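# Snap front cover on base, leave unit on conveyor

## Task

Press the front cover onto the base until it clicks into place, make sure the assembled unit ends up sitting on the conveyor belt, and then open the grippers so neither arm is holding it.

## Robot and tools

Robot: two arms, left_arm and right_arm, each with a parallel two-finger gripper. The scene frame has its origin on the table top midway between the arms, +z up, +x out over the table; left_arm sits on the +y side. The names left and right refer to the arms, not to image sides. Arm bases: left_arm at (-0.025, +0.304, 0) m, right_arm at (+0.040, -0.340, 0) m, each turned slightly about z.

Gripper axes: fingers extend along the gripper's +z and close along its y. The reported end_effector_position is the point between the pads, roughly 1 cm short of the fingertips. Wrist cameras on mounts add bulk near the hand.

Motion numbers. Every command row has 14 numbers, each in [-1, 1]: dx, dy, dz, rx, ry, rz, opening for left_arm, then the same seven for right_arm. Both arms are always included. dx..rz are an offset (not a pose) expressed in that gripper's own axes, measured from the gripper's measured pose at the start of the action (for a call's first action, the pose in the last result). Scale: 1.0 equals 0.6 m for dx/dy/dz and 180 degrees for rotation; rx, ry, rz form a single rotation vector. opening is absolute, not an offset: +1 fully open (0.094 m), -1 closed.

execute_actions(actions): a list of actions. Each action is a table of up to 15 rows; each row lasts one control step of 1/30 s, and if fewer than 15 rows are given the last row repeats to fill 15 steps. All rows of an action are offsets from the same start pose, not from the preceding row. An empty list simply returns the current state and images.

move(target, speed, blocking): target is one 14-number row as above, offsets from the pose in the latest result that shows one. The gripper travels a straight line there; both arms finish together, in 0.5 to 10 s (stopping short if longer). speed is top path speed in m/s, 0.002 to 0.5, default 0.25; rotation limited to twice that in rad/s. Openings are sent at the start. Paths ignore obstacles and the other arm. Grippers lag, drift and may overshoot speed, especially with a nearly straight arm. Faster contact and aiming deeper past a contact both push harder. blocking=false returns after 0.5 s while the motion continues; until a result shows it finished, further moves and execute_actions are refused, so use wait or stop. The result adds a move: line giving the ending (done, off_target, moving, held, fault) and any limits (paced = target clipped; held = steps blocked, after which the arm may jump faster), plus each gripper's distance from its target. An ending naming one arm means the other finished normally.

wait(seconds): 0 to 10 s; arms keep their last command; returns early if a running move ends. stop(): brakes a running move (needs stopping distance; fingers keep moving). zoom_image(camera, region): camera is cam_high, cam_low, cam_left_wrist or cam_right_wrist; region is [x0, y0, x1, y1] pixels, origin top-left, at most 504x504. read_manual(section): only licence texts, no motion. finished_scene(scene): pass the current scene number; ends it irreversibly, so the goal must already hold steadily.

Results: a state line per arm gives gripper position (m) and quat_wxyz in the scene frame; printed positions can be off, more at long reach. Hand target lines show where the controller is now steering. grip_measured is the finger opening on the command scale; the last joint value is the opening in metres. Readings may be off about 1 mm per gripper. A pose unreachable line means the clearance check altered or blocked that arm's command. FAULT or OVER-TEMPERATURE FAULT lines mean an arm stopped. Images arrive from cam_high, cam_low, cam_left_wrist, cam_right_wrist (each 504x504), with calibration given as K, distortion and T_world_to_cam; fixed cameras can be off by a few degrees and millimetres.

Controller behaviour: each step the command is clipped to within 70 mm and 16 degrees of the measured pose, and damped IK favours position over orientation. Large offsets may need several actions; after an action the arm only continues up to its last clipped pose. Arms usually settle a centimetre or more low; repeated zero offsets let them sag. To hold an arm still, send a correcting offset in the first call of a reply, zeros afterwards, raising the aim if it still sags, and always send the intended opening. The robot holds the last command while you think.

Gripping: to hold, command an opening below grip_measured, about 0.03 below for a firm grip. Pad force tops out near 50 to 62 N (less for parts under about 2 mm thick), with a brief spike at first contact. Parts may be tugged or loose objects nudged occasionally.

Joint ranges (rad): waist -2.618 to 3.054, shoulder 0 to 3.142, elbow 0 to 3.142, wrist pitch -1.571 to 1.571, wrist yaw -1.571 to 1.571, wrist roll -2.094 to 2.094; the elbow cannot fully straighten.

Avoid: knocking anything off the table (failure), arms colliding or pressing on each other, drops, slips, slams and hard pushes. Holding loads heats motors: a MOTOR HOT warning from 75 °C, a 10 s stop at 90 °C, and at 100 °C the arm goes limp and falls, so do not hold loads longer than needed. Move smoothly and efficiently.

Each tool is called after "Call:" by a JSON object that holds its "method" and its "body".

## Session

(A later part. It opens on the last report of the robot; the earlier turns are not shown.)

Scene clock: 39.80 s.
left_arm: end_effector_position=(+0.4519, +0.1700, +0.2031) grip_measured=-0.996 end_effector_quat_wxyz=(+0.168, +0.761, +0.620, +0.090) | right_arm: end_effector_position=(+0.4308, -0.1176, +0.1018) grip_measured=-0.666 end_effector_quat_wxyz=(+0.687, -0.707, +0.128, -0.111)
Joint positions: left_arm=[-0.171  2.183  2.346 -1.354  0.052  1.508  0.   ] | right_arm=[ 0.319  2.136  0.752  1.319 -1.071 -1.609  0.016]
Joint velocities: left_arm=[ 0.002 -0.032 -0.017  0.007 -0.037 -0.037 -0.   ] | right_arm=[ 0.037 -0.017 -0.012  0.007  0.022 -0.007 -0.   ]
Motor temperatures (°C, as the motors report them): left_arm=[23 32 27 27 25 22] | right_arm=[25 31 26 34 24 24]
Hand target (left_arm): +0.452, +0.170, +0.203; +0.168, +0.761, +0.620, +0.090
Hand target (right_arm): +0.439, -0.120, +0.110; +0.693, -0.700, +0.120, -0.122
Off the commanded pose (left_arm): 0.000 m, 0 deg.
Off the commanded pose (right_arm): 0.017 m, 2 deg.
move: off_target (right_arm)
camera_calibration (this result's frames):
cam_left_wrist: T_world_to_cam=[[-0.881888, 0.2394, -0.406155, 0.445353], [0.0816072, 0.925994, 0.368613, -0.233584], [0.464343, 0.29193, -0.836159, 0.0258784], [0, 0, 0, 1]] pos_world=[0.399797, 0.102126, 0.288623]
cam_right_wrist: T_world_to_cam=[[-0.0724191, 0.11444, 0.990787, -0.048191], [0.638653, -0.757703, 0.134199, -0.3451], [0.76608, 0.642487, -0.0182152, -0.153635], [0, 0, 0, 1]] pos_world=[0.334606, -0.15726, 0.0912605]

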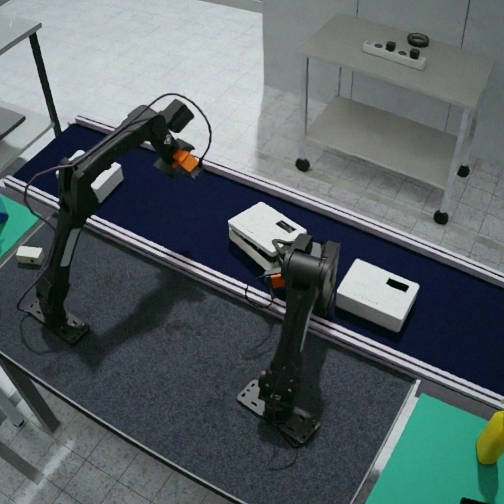

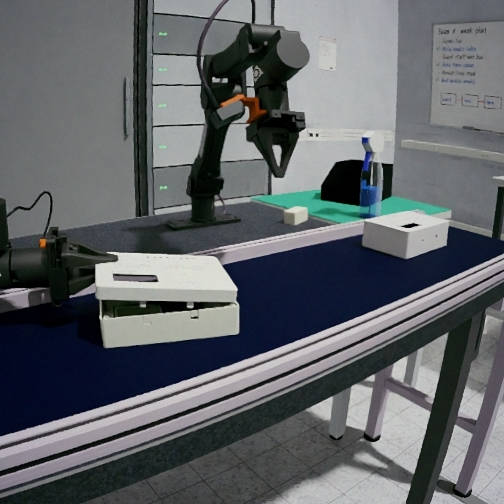

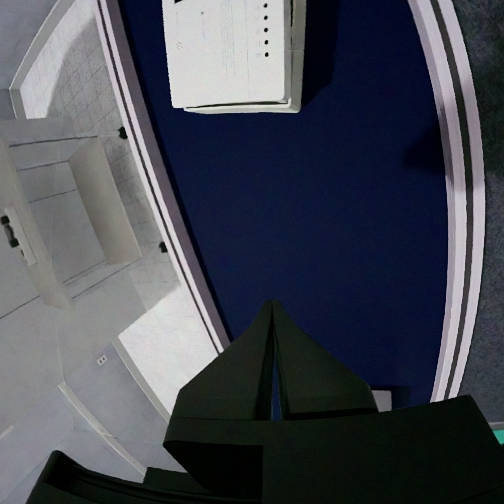

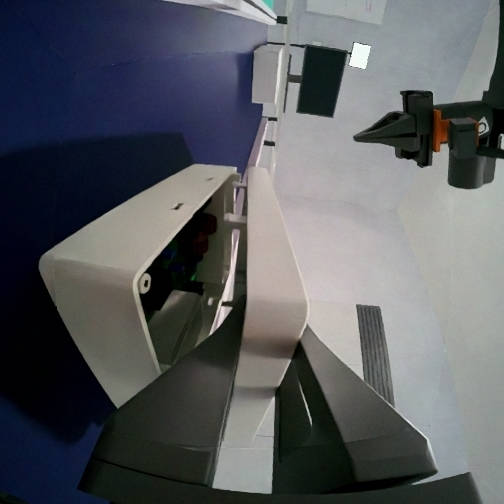

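Call:
{"method": "move", "body": {"target": [0,0,0,0,0,0,-1, 0,0.0,0.008,0.035,0,-0.02,-1], "speed": 0.05}}

Call:
{"method": "zoom_image", "body": {"camera": "cam_low", "region": [60,230,260,360]}}

Scene clock: 42.57 s.
left_arm: end_effector_position=(+0.4519, +0.1700, +0.2031) grip_measured=-0.996 end_effector_quat_wxyz=(+0.168, +0.761, +0.620, +0.090) | right_arm: end_effector_position=(+0.4291, -0.1178, +0.0979) grip_measured=-0.666 end_effector_quat_wxyz=(+0.706, -0.688, +0.110, -0.129)
Joint positions: left_arm=[-0.171  2.183  2.346 -1.354  0.052  1.508  0.   ] | right_arm=[ 0.319  2.233  0.752  1.544 -1.071 -1.538  0.016]
Joint velocities: left_arm=[-0.012  0.017 -0.012  0.037  0.051  0.037 -0.   ] | right_arm=[ 0.002 -0.012  0.002 -0.022  0.037 -0.037 -0.   ]
Motor temperatures (°C, as the motors report them): left_arm=[23 32 27 27 25 22] | right_arm=[25 31 26 34 24 24]
Hand target (left_arm): +0.452, +0.170, +0.203; +0.168, +0.761, +0.620, +0.090
Hand target (right_arm): +0.432, -0.113, +0.102; +0.710, -0.683, +0.101, -0.136
Off the commanded pose (left_arm): 0.000 m, 0 deg.
Off the commanded pose (right_arm): 0.007 m, 3 deg.
joint sent to its limit (right arm) — the command would take joint 4 (wrist pitch) past its upper limit, so that joint was sent only as far as its limit.
move: off_target (right_arm)
camera_calibration (this result's frames):
cam_left_wrist: T_world_to_cam=[[-0.881888, 0.2394, -0.406155, 0.445353], [0.0816072, 0.925994, 0.368613, -0.233584], [0.464343, 0.29193, -0.836159, 0.0258784], [0, 0, 0, 1]] pos_world=[0.399797, 0.102126, 0.288623]
cam_right_wrist: T_world_to_cam=[[-0.131077, 0.0710083, 0.988826, -0.0240864], [0.630543, -0.76371, 0.138426, -0.341311], [0.765006, 0.641642, 0.0553312, -0.159034], [0, 0, 0, 1]] pos_world=[0.333716, -0.156909, 0.0798632]

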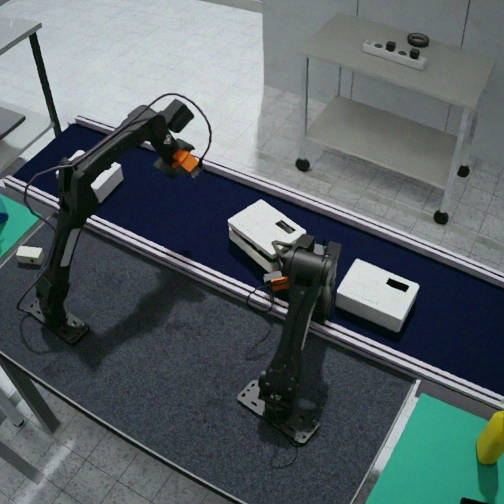

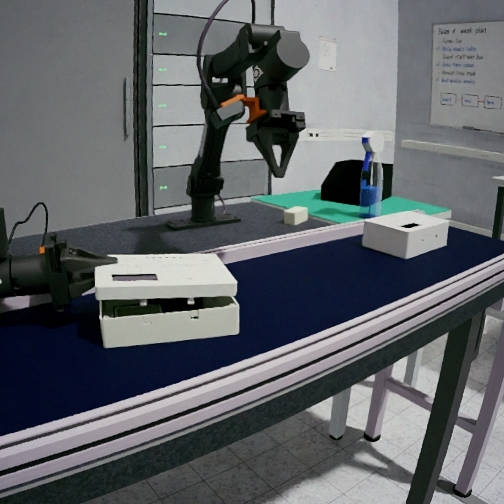

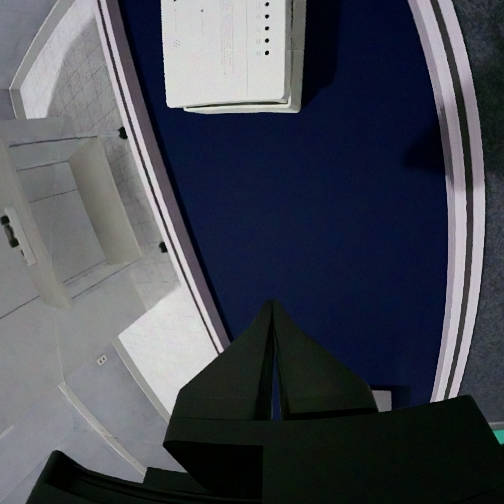

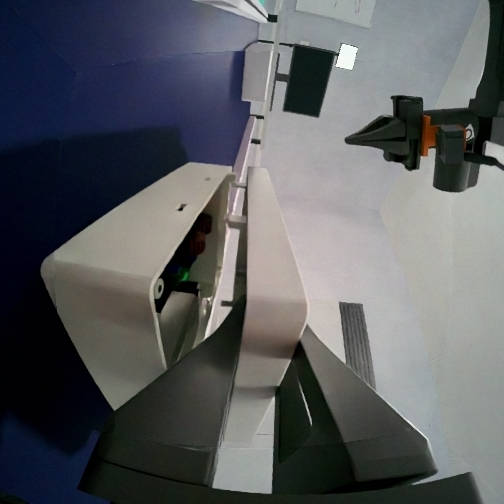

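Region (60, 230, 260, 360) of cam_low's 504x504 image, scaled by 2.520, with more detail than that image has; it fills the top 328 rows of this view, and the rest is white.

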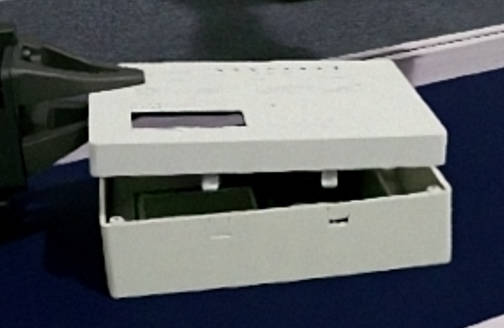

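Call:
{"method": "execute_actions", "body": {"actions": []}}

Scene clock: 42.90 s.
left_arm: end_effector_position=(+0.4519, +0.1700, +0.2031) grip_measured=-0.996 end_effector_quat_wxyz=(+0.168, +0.761, +0.620, +0.090) | right_arm: end_effector_position=(+0.4291, -0.1178, +0.0980) grip_measured=-0.666 end_effector_quat_wxyz=(+0.706, -0.688, +0.110, -0.129)
Joint positions: left_arm=[-0.171  2.183  2.346 -1.354  0.052  1.508  0.   ] | right_arm=[ 0.319  2.233  0.752  1.545 -1.071 -1.538  0.016]
Joint velocities: left_arm=[-0.017 -0.007  0.002  0.007  0.007  0.081  0.001] | right_arm=[-0.012  0.007  0.007  0.007 -0.051 -0.022  0.   ]
Motor temperatures (°C, as the motors report them): left_arm=[23 32 27 27 25 22] | right_arm=[25 31 26 34 24 24]
Hand target (left_arm): +0.452, +0.170, +0.203; +0.168, +0.761, +0.620, +0.090
Hand target (right_arm): +0.432, -0.113, +0.102; +0.710, -0.683, +0.101, -0.136
Off the commanded pose (left_arm): 0.000 m, 0 deg.
Off the commanded pose (right_arm): 0.007 m, 3 deg.
camera_calibration (this result's frames):
cam_left_wrist: T_world_to_cam=[[-0.881888, 0.2394, -0.406155, 0.445353], [0.0816072, 0.925994, 0.368613, -0.233584], [0.464343, 0.29193, -0.836159, 0.0258784], [0, 0, 0, 1]] pos_world=[0.399797, 0.102126, 0.288623]
cam_right_wrist: T_world_to_cam=[[-0.131822, 0.070888, 0.988735, -0.0238904], [0.630439, -0.763727, 0.138808, -0.341318], [0.764964, 0.641635, 0.0559855, -0.159081], [0, 0, 0, 1]] pos_world=[0.333722, -0.156908, 0.0799054]

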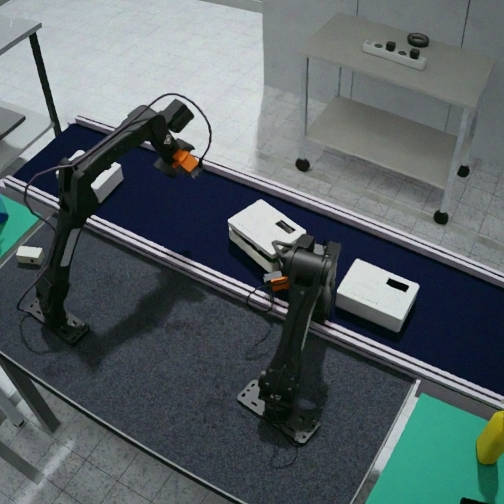

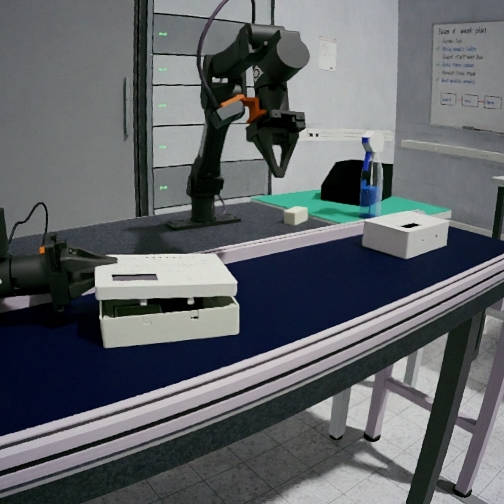

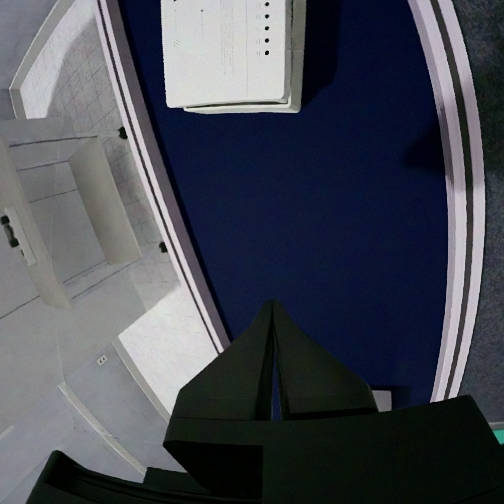

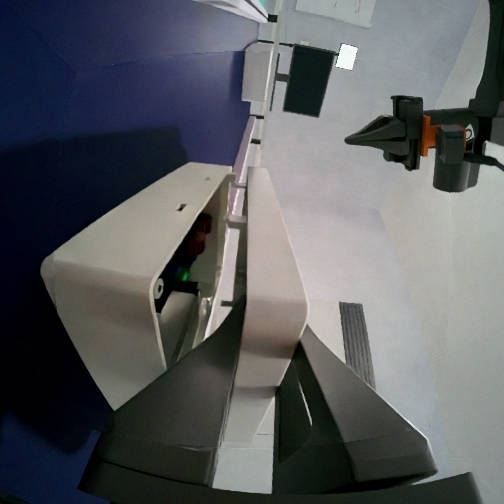

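Call:
{"method": "move", "body": {"target": [0,0,0,0,0,0,-1, -0.005,0.012,0.015,0,0,0,-1], "speed": 0.03}}

Call:
{"method": "zoom_image", "body": {"camera": "cam_low", "region": [60, 230, 260, 360]}}

Scene clock: 43.80 s.
left_arm: end_effector_position=(+0.4519, +0.1700, +0.2031) grip_measured=-0.996 end_effector_quat_wxyz=(+0.168, +0.761, +0.620, +0.090) | right_arm: end_effector_position=(+0.4272, -0.1124, +0.0891) grip_measured=-0.666 end_effector_quat_wxyz=(+0.704, -0.690, +0.116, -0.121)
Joint positions: left_arm=[-0.171  2.183  2.346 -1.354  0.052  1.508  0.   ] | right_arm=[ 0.335  2.256  0.752  1.545 -1.056 -1.538  0.016]
Joint velocities: left_arm=[ 0.002 -0.002 -0.007 -0.066 -0.022 -0.051  0.   ] | right_arm=[ 0.002  0.002  0.007 -0.022  0.007 -0.007 -0.001]
Motor temperatures (°C, as the motors report them): left_arm=[23 32 27 27 25 22] | right_arm=[25 31 26 34 24 24]
Hand target (left_arm): +0.452, +0.170, +0.203; +0.168, +0.761, +0.620, +0.090
Hand target (right_arm): +0.429, -0.108, +0.091; +0.706, -0.688, +0.110, -0.129
Off the commanded pose (left_arm): 0.000 m, 0 deg.
Off the commanded pose (right_arm): 0.005 m, 1 deg.
move: done
camera_calibration (this result's frames):
cam_left_wrist: T_world_to_cam=[[-0.881888, 0.2394, -0.406155, 0.445353], [0.0816072, 0.925994, 0.368613, -0.233584], [0.464343, 0.29193, -0.836159, 0.0258784], [0, 0, 0, 1]] pos_world=[0.399797, 0.102126, 0.288623]
cam_right_wrist: T_world_to_cam=[[-0.110256, 0.073753, 0.991163, -0.0248332], [0.635113, -0.761851, 0.127339, -0.33551], [0.76451, 0.64354, 0.0371574, -0.158545], [0, 0, 0, 1]] pos_world=[0.331558, -0.151747, 0.0732284]

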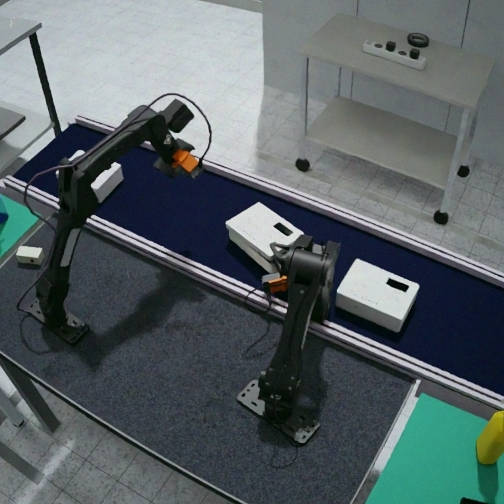

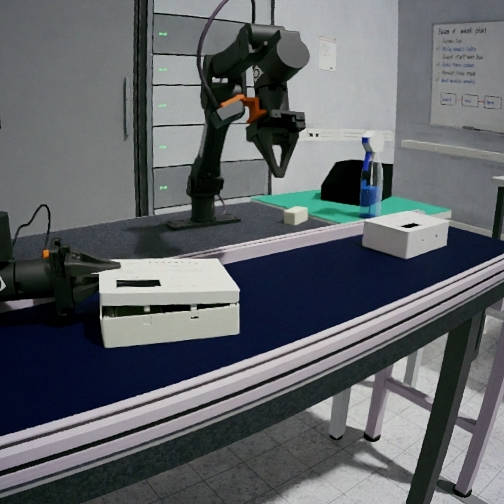

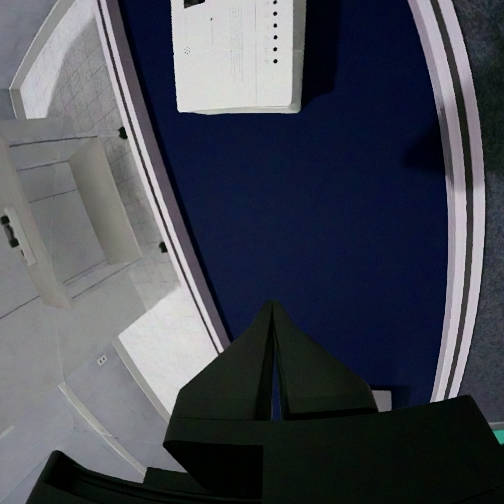

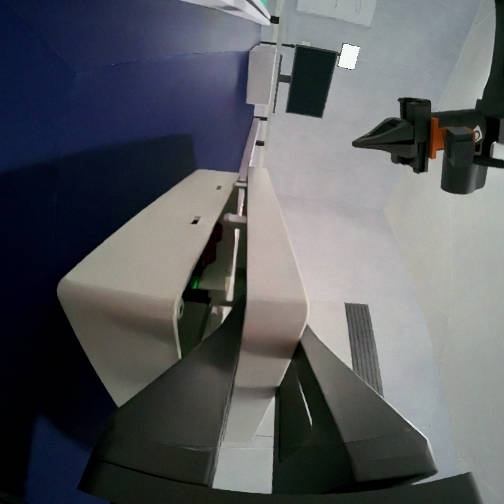

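Region (60, 230, 260, 360) of cam_low's 504x504 image, scaled by 2.520, with more detail than that image has; it fills the top 328 rows of this view, and the rest is white.

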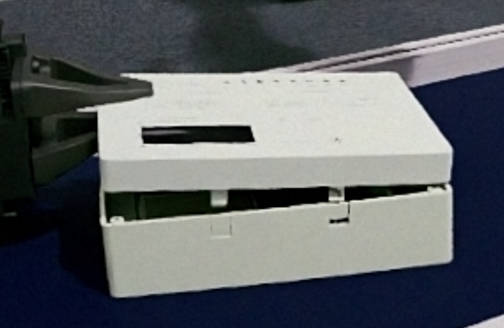

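Call:
{"method": "move", "body": {"target": [0,0,0,0,0,0,-1, 0,0.013,0.003,0,0,0,-1], "speed": 0.03}}

Call:
{"method": "zoom_image", "body": {"camera": "cam_low", "region": [60, 230, 260, 360]}}

Call:
{"method": "zoom_image", "body": {"camera": "cam_high", "region": [210, 180, 350, 300]}}

Scene clock: 44.77 s.
left_arm: end_effector_position=(+0.4519, +0.1700, +0.2031) grip_measured=-0.996 end_effector_quat_wxyz=(+0.168, +0.761, +0.620, +0.090) | right_arm: end_effector_position=(+0.4267, -0.1126, +0.0846) grip_measured=-0.666 end_effector_quat_wxyz=(+0.703, -0.690, +0.116, -0.123)
Joint positions: left_arm=[-0.171  2.183  2.346 -1.354  0.052  1.508  0.   ] | right_arm=[ 0.335  2.274  0.752  1.563 -1.055 -1.543  0.016]
Joint velocities: left_arm=[ 0.002 -0.002  0.012  0.007  0.007  0.066 -0.   ] | right_arm=[ 0.012 -0.002 -0.007  0.007  0.037 -0.051 -0.   ]
Motor temperatures (°C, as the motors report them): left_arm=[23 32 27 27 25 22] | right_arm=[25 31 26 34 24 24]
Hand target (left_arm): +0.452, +0.170, +0.203; +0.168, +0.761, +0.620, +0.090
Hand target (right_arm): +0.428, -0.111, +0.081; +0.704, -0.690, +0.116, -0.121
Off the commanded pose (left_arm): 0.000 m, 0 deg.
Off the commanded pose (right_arm): 0.004 m, 0 deg.
joint sent to its limit (right arm) — the command would take joint 4 (wrist pitch) past its upper limit, so that joint was sent only as far as its limit.
move: done
camera_calibration (this result's frames):
cam_left_wrist: T_world_to_cam=[[-0.881888, 0.2394, -0.406155, 0.445353], [0.0816072, 0.925994, 0.368613, -0.233584], [0.464343, 0.29193, -0.836159, 0.0258784], [0, 0, 0, 1]] pos_world=[0.399797, 0.102126, 0.288623]
cam_right_wrist: T_world_to_cam=[[-0.113707, 0.0752903, 0.990657, -0.0187247], [0.633716, -0.762447, 0.130684, -0.334522], [0.765163, 0.642655, 0.0389827, -0.158411], [0, 0, 0, 1]] pos_world=[0.331073, -0.151842, 0.0684416]

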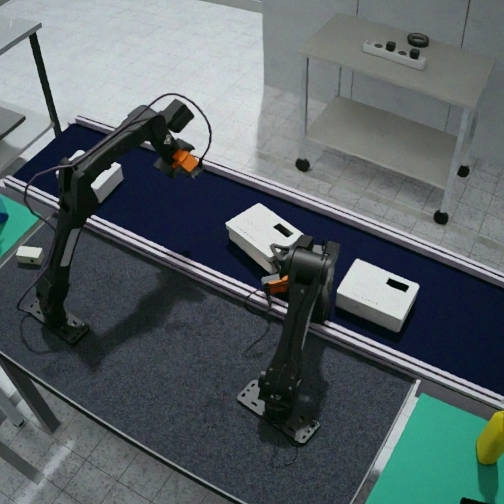

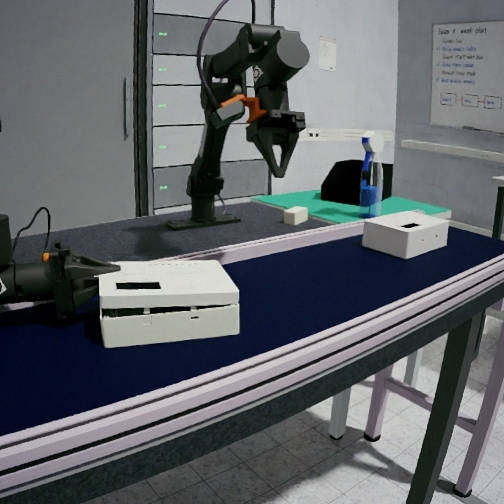

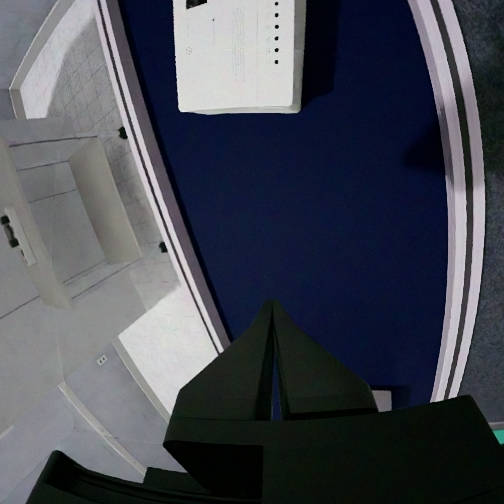

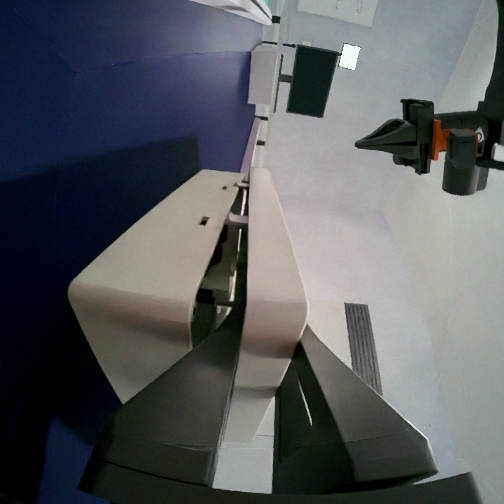

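Region (60, 230, 260, 360) of cam_low's 504x504 image, scaled by 2.520, with more detail than that image has; it fills the top 328 rows of this view, and the rest is white.

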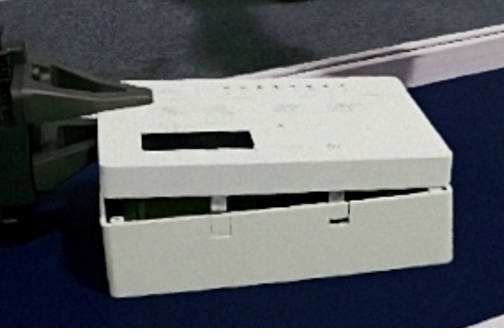

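Region (210, 180, 350, 300) of cam_high's 504x504 image, scaled by 3.600, with more detail than that image has; it fills the top 432 rows of this view, and the rest is white.

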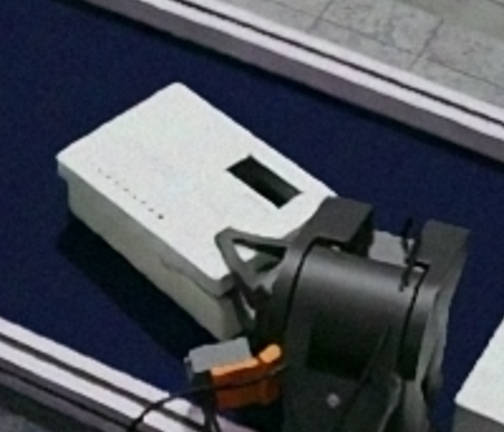

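Call:
{"method": "move", "body": {"target": [-0.30,0.059,0.213,0.1,0,0,-1, 0,0,0,0,0,0,-0.4], "speed": 0.2}}

Call:
{"method": "move", "body": {"target": [0,0,0,0,0,0,-1, 0,-0.004,-0.1,0,0,0,-0.4], "speed": 0.06}}

Call:
{"method": "zoom_image", "body": {"camera": "cam_low", "region": [60, 230, 260, 360]}}

Call:
{"method": "zoom_image", "body": {"camera": "cam_high", "region": [210, 180, 350, 300]}}

Scene clock: 46.97 s.
left_arm: end_effector_position=(+0.4825, -0.0238, +0.0958) grip_measured=-0.996 end_effector_quat_wxyz=(+0.216, +0.763, +0.606, +0.063) | right_arm: end_effector_position=(+0.4266, -0.1126, +0.0856) grip_measured=-0.402 end_effector_quat_wxyz=(+0.704, -0.690, +0.113, -0.126)
Joint positions: left_arm=[-0.483  2.718  2.85  -1.25   0.022  1.225  0.   ] | right_arm=[ 0.335  2.274  0.752  1.57  -1.055 -1.544  0.028]
Joint velocities: left_arm=[-0.002 -0.002 -0.002 -0.022  0.007 -0.081 -0.   ] | right_arm=[ 0.002 -0.002  0.042 -0.037  0.051 -0.095  0.   ]
Motor temperatures (°C, as the motors report them): left_arm=[23 33 27 27 25 22] | right_arm=[25 31 26 34 24 24]
Hand target (left_arm): +0.486, -0.028, +0.106; +0.236, +0.756, +0.608, +0.060
Hand target (right_arm): +0.427, -0.113, +0.085; +0.703, -0.690, +0.116, -0.123
Off the commanded pose (left_arm): 0.017 m, 21 deg; orientation clipped at the last step of the last action.
Off the commanded pose (right_arm): 0.001 m, 0 deg.
elbow stopped short (left arm): the move would have taken joint 3 (elbow) straighter than the controller allows; a more bent joint 3 avoids this.
move: off_target (left_arm); limits=paced
camera_calibration (this result's frames):
cam_left_wrist: T_world_to_cam=[[-0.862706, 0.229506, -0.450628, 0.46991], [0.112016, 0.955676, 0.27228, -0.0217837], [0.493145, 0.18442, -0.850175, -0.0365428], [0, 0, 0, 1]] pos_world=[0.425855, -0.08029, 0.186618]
cam_right_wrist: T_world_to_cam=[[-0.121823, 0.0746015, 0.989744, -0.0162516], [0.6326, -0.762561, 0.135341, -0.334557], [0.764837, 0.6426, 0.0457043, -0.158839], [0, 0, 0, 1]] pos_world=[0.331147, -0.151838, 0.0686239]

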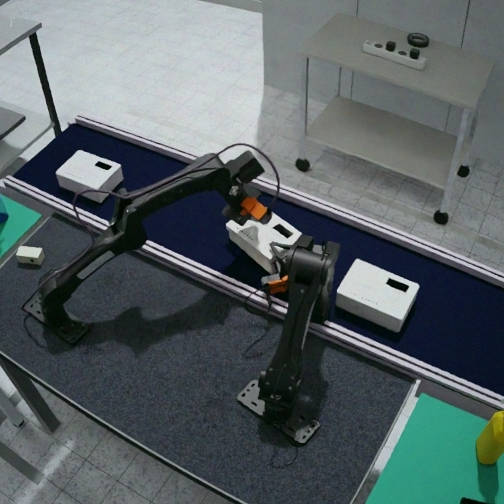

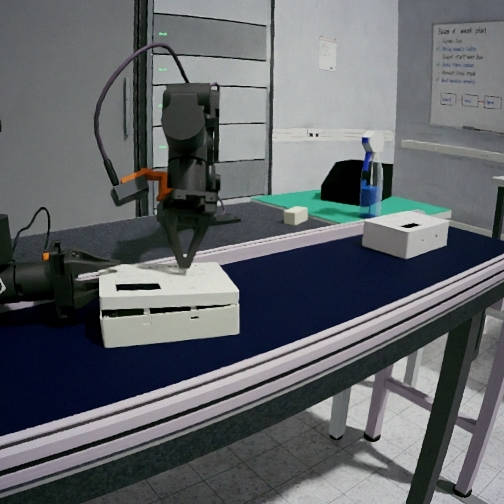

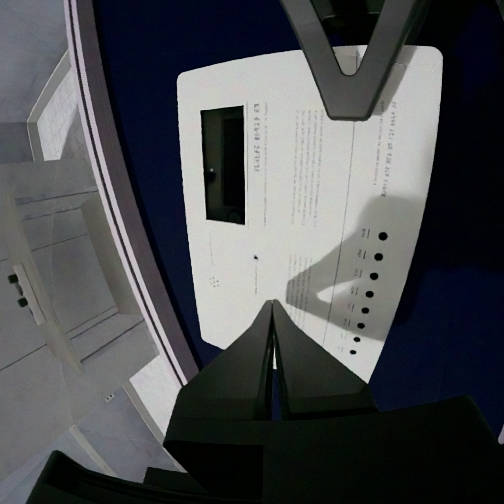

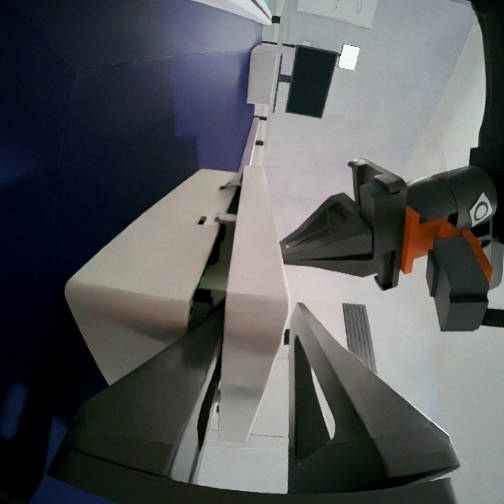

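Scene clock: 48.33 s.
left_arm: end_effector_position=(+0.4825, -0.0238, +0.0958) grip_measured=-0.996 end_effector_quat_wxyz=(+0.216, +0.763, +0.606, +0.063) | right_arm: end_effector_position=(+0.4126, -0.1659, +0.0834) grip_measured=-0.402 end_effector_quat_wxyz=(+0.697, -0.697, +0.113, -0.125)
Joint positions: left_arm=[-0.483  2.718  2.85  -1.25   0.022  1.225  0.   ] | right_arm=[ 0.175  2.23   0.665  1.571 -1.216 -1.583  0.028]
Joint velocities: left_arm=[ 0.002 -0.012 -0.007  0.007 -0.095 -0.007 -0.   ] | right_arm=[ 0.002 -0.002 -0.002 -0.022 -0.066 -0.037 -0.001]
Motor temperatures (°C, as the motors report them): left_arm=[23 33 27 27 25 22] | right_arm=[25 31 26 34 24 24]
Hand target (left_arm): +0.482, -0.024, +0.096; +0.216, +0.763, +0.606, +0.063
Hand target (right_arm): +0.408, -0.170, +0.086; +0.696, -0.698, +0.113, -0.124
Off the commanded pose (left_arm): 0.000 m, 0 deg.
Off the commanded pose (right_arm): 0.008 m, 1 deg.
joint sent to its limit (right arm) — the command would take joint 4 (wrist pitch) past its upper limit, so that joint was sent only as far as its limit.
move: done
camera_calibration (this result's frames):
cam_left_wrist: T_world_to_cam=[[-0.862706, 0.229506, -0.450628, 0.46991], [0.112016, 0.955676, 0.27228, -0.0217837], [0.493145, 0.18442, -0.850175, -0.0365428], [0, 0, 0, 1]] pos_world=[0.425855, -0.08029, 0.186618]
cam_right_wrist: T_world_to_cam=[[-0.117355, 0.0954037, 0.988497, -0.0101039], [0.633143, -0.759659, 0.148485, -0.366888], [0.765086, 0.643286, 0.0287454, -0.112382], [0, 0, 0, 1]] pos_world=[0.317088, -0.205452, 0.0676953]

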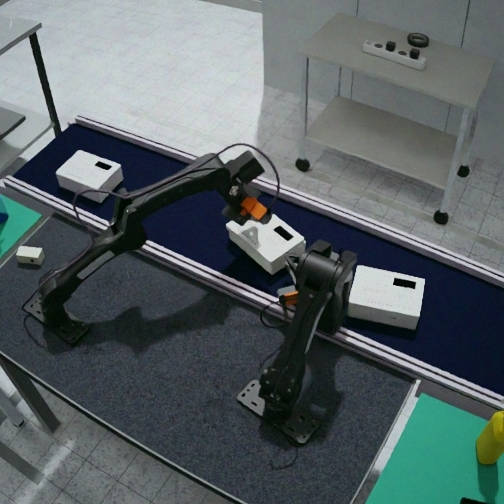

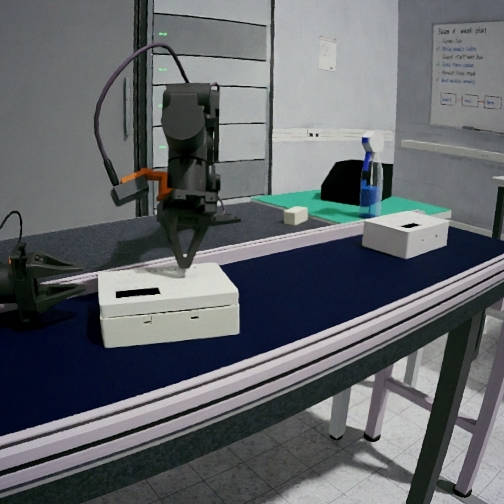

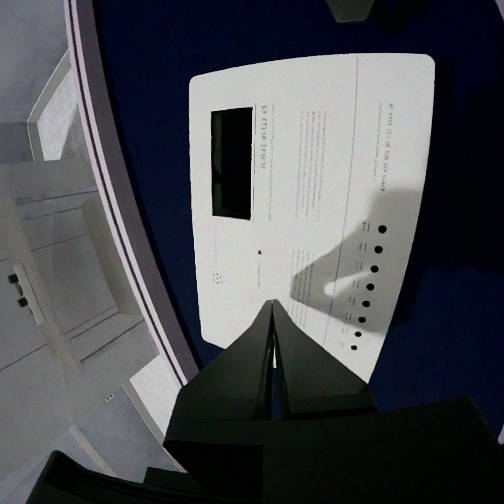

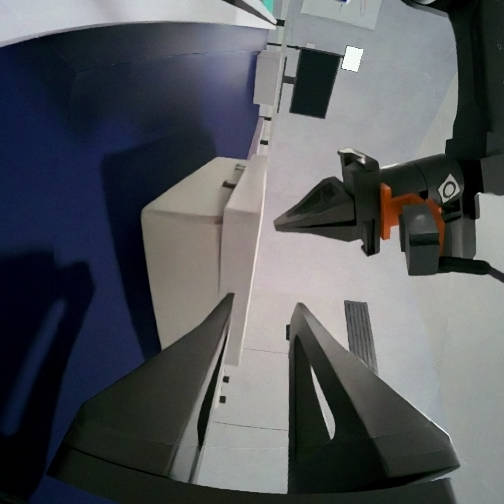

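Region (60, 230, 260, 360) of cam_low's 504x504 image, scaled by 2.520, with more detail than that image has; it fills the top 328 rows of this view, and the rest is white.

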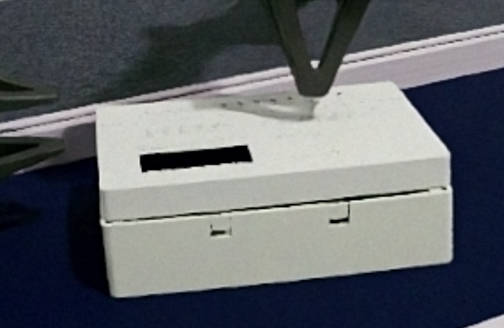

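Region (210, 180, 350, 300) of cam_high's 504x504 image, scaled by 3.600, with more detail than that image has; it fills the top 432 rows of this view, and the rest is white.

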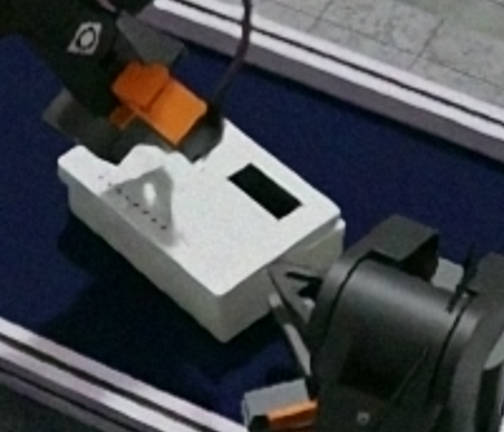

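Call:
{"method": "zoom_image", "body": {"camera": "cam_right_wrist", "region": [130, 130, 330, 380]}}

Region (130, 130, 330, 380) of cam_right_wrist's 504x504 image, scaled by 2.016, with more detail than that image has; it fills the left 403 columns of this view, and the rest is white.

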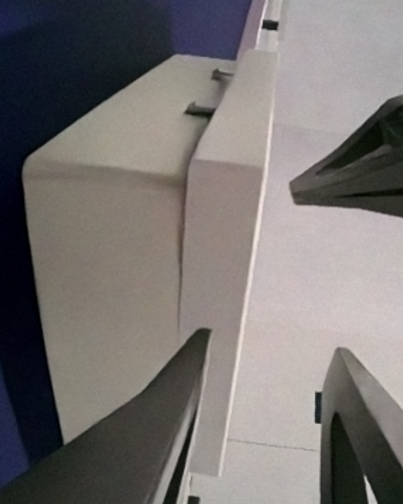

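Call:
{"method": "move", "body": {"target": [0,0,-0.1,0,0,0,-1, -0.15,-0.01,-0.03,0,0.5,0,0.1], "speed": 0.2}}

Scene clock: 53.73 s.
left_arm: end_effector_position=(+0.4636, -0.0118, +0.1342) grip_measured=-0.996 end_effector_quat_wxyz=(+0.209, +0.764, +0.608, +0.060) | right_arm: end_effector_position=(+0.3174, -0.1584, +0.0898) grip_measured=+0.098 end_effector_quat_wxyz=(+0.407, -0.414, +0.577, -0.575)
Joint positions: left_arm=[-0.483  2.632  2.85  -1.351  0.022  1.225  0.   ] | right_arm=[ 1.299  2.102  0.448  1.569  1.472 -1.494  0.052]
Joint velocities: left_arm=[ 0.012 -0.012 -0.007  0.037 -0.007 -0.022 -0.   ] | right_arm=[-0.017 -0.007  0.007  0.066  0.037 -0.139 -0.001]
Motor temperatures (°C, as the motors report them): left_arm=[23 34 27 27 25 22] | right_arm=[25 31 25 34 24 24]
Hand target (left_arm): +0.461, -0.010, +0.150; +0.218, +0.762, +0.606, +0.063
Hand target (right_arm): +0.317, -0.153, +0.089; +0.407, -0.410, +0.579, -0.575
Off the commanded pose (left_arm): 0.016 m, 1 deg.
Off the commanded pose (right_arm): 0.007 m, 2 deg.
joint sent to its limit (right arm) — the command would take joint 4 (wrist pitch) past its upper limit, so that joint was sent only as far as its limit.
move: off_target (left_arm)
camera_calibration (this result's frames):
cam_left_wrist: T_world_to_cam=[[-0.868418, 0.233152, -0.437596, 0.469133], [0.115559, 0.953414, 0.278653, -0.044147], [0.482179, 0.191419, -0.854905, 0.00897649], [0, 0, 0, 1]] pos_world=[0.408177, -0.0690074, 0.225266]
cam_right_wrist: T_world_to_cam=[[0.100871, 0.105133, 0.989329, -0.0961269], [-0.754193, -0.640453, 0.144956, 0.157707], [0.648859, -0.760767, 0.0146869, -0.228761], [0, 0, 0, 1]] pos_world=[0.277071, -0.0629244, 0.0756004]

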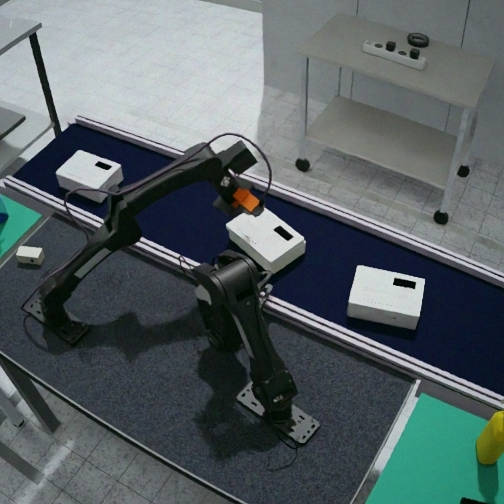

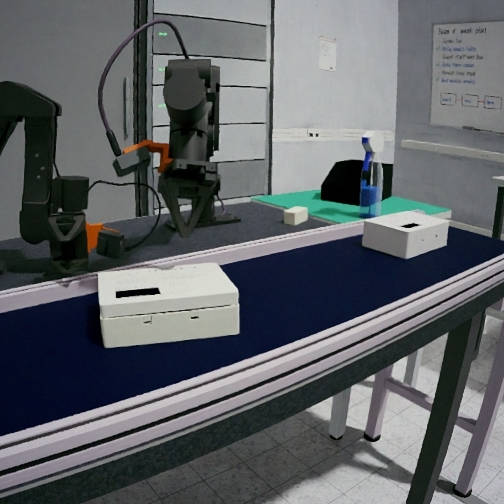

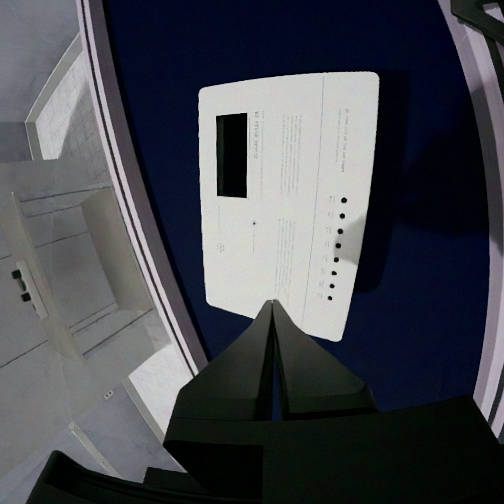

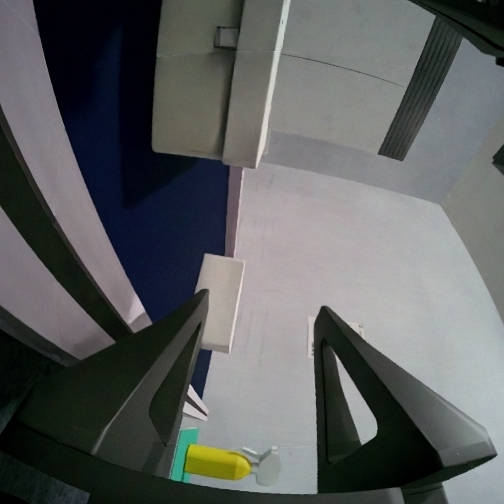

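Call:
{"method": "move", "body": {"target": [0.15,0,-0.15,0,0,0,-1, -0.213,0.013,0.052,0,-0.15,0,0.1], "speed": 0.15}}

Scene clock: 55.93 s.
left_arm: end_effector_position=(+0.4639, +0.0936, +0.1985) grip_measured=-0.996 end_effector_quat_wxyz=(+0.210, +0.762, +0.609, +0.072) | right_arm: end_effector_position=(+0.3616, -0.0836, +0.0903) grip_measured=+0.098 end_effector_quat_wxyz=(+0.495, -0.500, +0.503, -0.502)
Joint positions: left_arm=[-0.296  2.32   2.535 -1.343  0.079  1.394  0.   ] | right_arm=[ 1.22   2.164  0.583  1.571  1.071 -1.567  0.052]
Joint velocities: left_arm=[ 0.012  0.002 -0.037 -0.022 -0.007  0.051 -0.001] | right_arm=[ 0.002 -0.007 -0.022 -0.081 -0.051 -0.051 -0.   ]
Motor temperatures (°C, as the motors report them): left_arm=[23 35 27 27 25 22] | right_arm=[25 31 26 34 24 24]
Hand target (left_arm): +0.457, +0.095, +0.203; +0.210, +0.764, +0.608, +0.061
Hand target (right_arm): +0.381, -0.052, +0.085; +0.529, -0.534, +0.467, -0.467
Off the commanded pose (left_arm): 0.009 m, 1 deg.
Off the commanded pose (right_arm): 0.046 m, 9 deg.
move: off_target (right_arm)
camera_calibration (this result's frames):
cam_left_wrist: T_world_to_cam=[[-0.862028, 0.230267, -0.451536, 0.472966], [0.100574, 0.950842, 0.29289, -0.158212], [0.496783, 0.207066, -0.842811, 0.0330181], [0, 0, 0, 1]] pos_world=[0.407219, 0.0346892, 0.287728]
cam_right_wrist: T_world_to_cam=[[0.0590171, 0.129323, 0.989845, -0.0918797], [-0.513993, -0.846095, 0.141188, 0.135134], [0.855762, -0.517105, 0.0165372, -0.255113], [0, 0, 0, 1]] pos_world=[0.293196, -0.00570212, 0.0760862]

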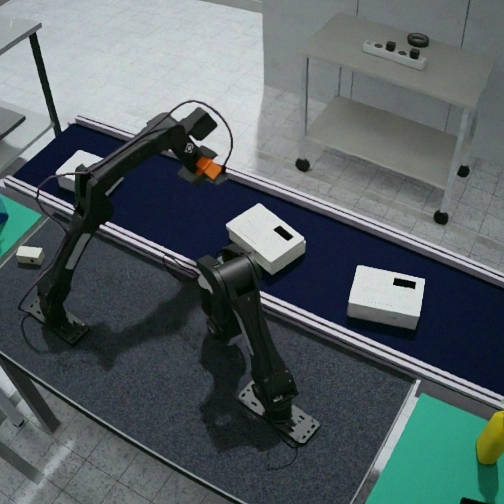

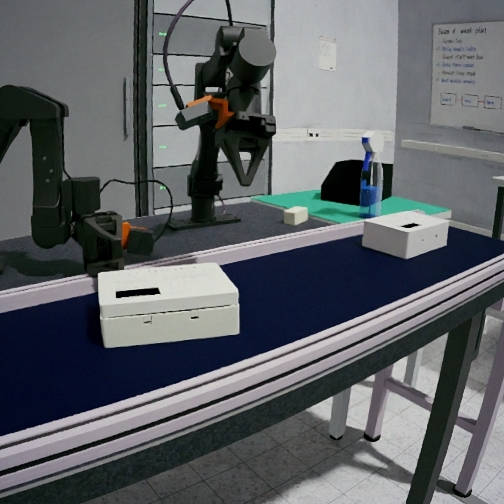

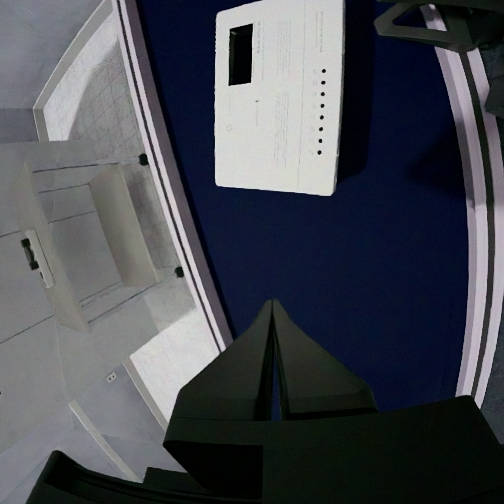

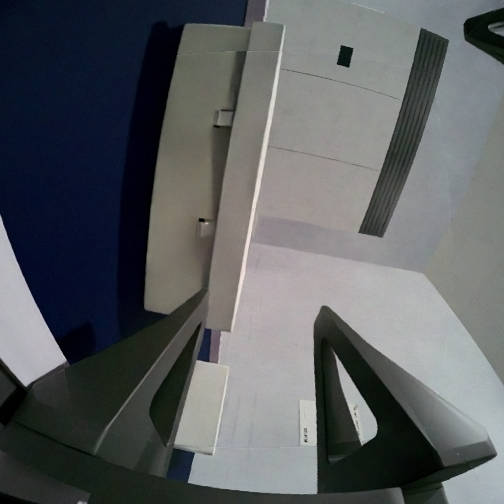

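Call:
{"method": "move", "body": {"target": [0,0,0,0,0,0,-1, 0,-0.03,-0.02,-0.2,0,0,0.1], "speed": 0.15}}

Scene clock: 58.90 s.
left_arm: end_effector_position=(+0.4635, +0.0935, +0.1984) grip_measured=-0.996 end_effector_quat_wxyz=(+0.210, +0.762, +0.608, +0.072) | right_arm: end_effector_position=(+0.3441, -0.0862, +0.0956) grip_measured=+0.098 end_effector_quat_wxyz=(-0.303, +0.647, -0.616, +0.332)
Joint positions: left_arm=[-0.296  2.32   2.535 -1.345  0.08   1.395  0.   ] | right_arm=[ 1.166  1.656  0.91  -0.217  0.758 -0.862  0.052]
Joint velocities: left_arm=[-0.002 -0.007  0.022 -0.022 -0.081  0.022 -0.   ] | right_arm=[-0.017 -0.012 -0.007 -0.022 -0.066 -0.11  -0.001]
Motor temperatures (°C, as the motors report them): left_arm=[23 35 27 27 25 22] | right_arm=[25 31 26 34 24 24]
Hand target (left_arm): +0.464, +0.094, +0.198; +0.210, +0.762, +0.609, +0.073
Hand target (right_arm): +0.350, -0.084, +0.111; -0.320, +0.631, -0.627, +0.325
Off the commanded pose (left_arm): 0.000 m, 0 deg.
Off the commanded pose (right_arm): 0.014 m, 3 deg.
move: off_target (right_arm)
camera_calibration (this result's frames):
cam_left_wrist: T_world_to_cam=[[-0.86209, 0.231885, -0.450589, 0.472352], [0.102666, 0.950646, 0.2928, -0.158996], [0.496246, 0.20616, -0.843349, 0.0335466], [0, 0, 0, 1]] pos_world=[0.406886, 0.0347021, 0.287682]
cam_right_wrist: T_world_to_cam=[[0.630281, 0.181503, 0.754853, -0.265312], [-0.307252, -0.834592, 0.457223, 0.0228721], [0.712981, -0.520109, -0.47026, -0.146155], [0, 0, 0, 1]] pos_world=[0.278454, -0.0087728, 0.121083]

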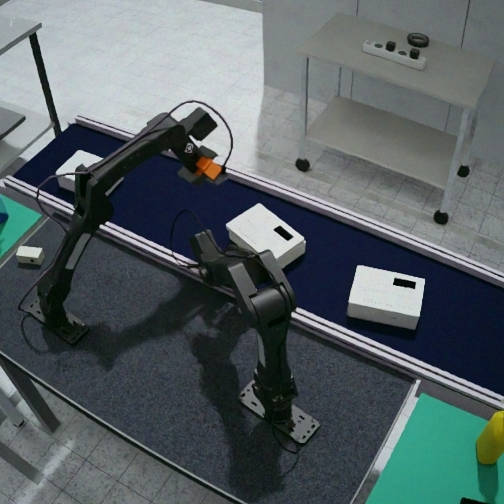

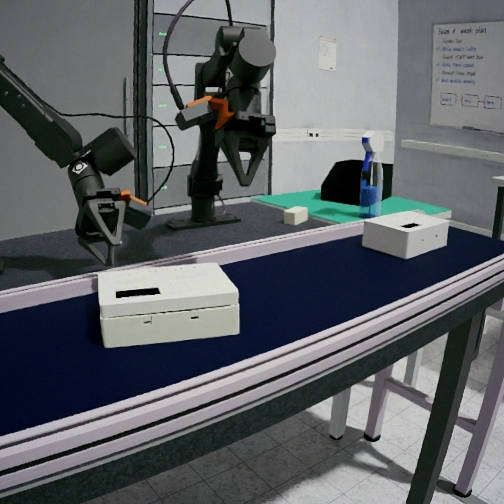

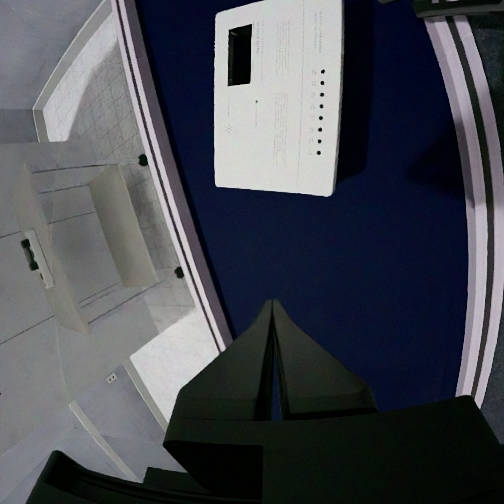

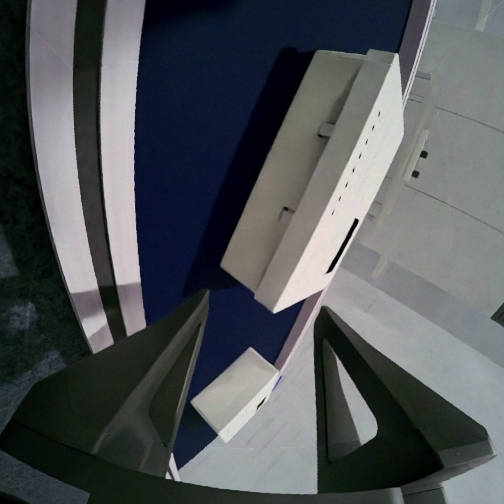

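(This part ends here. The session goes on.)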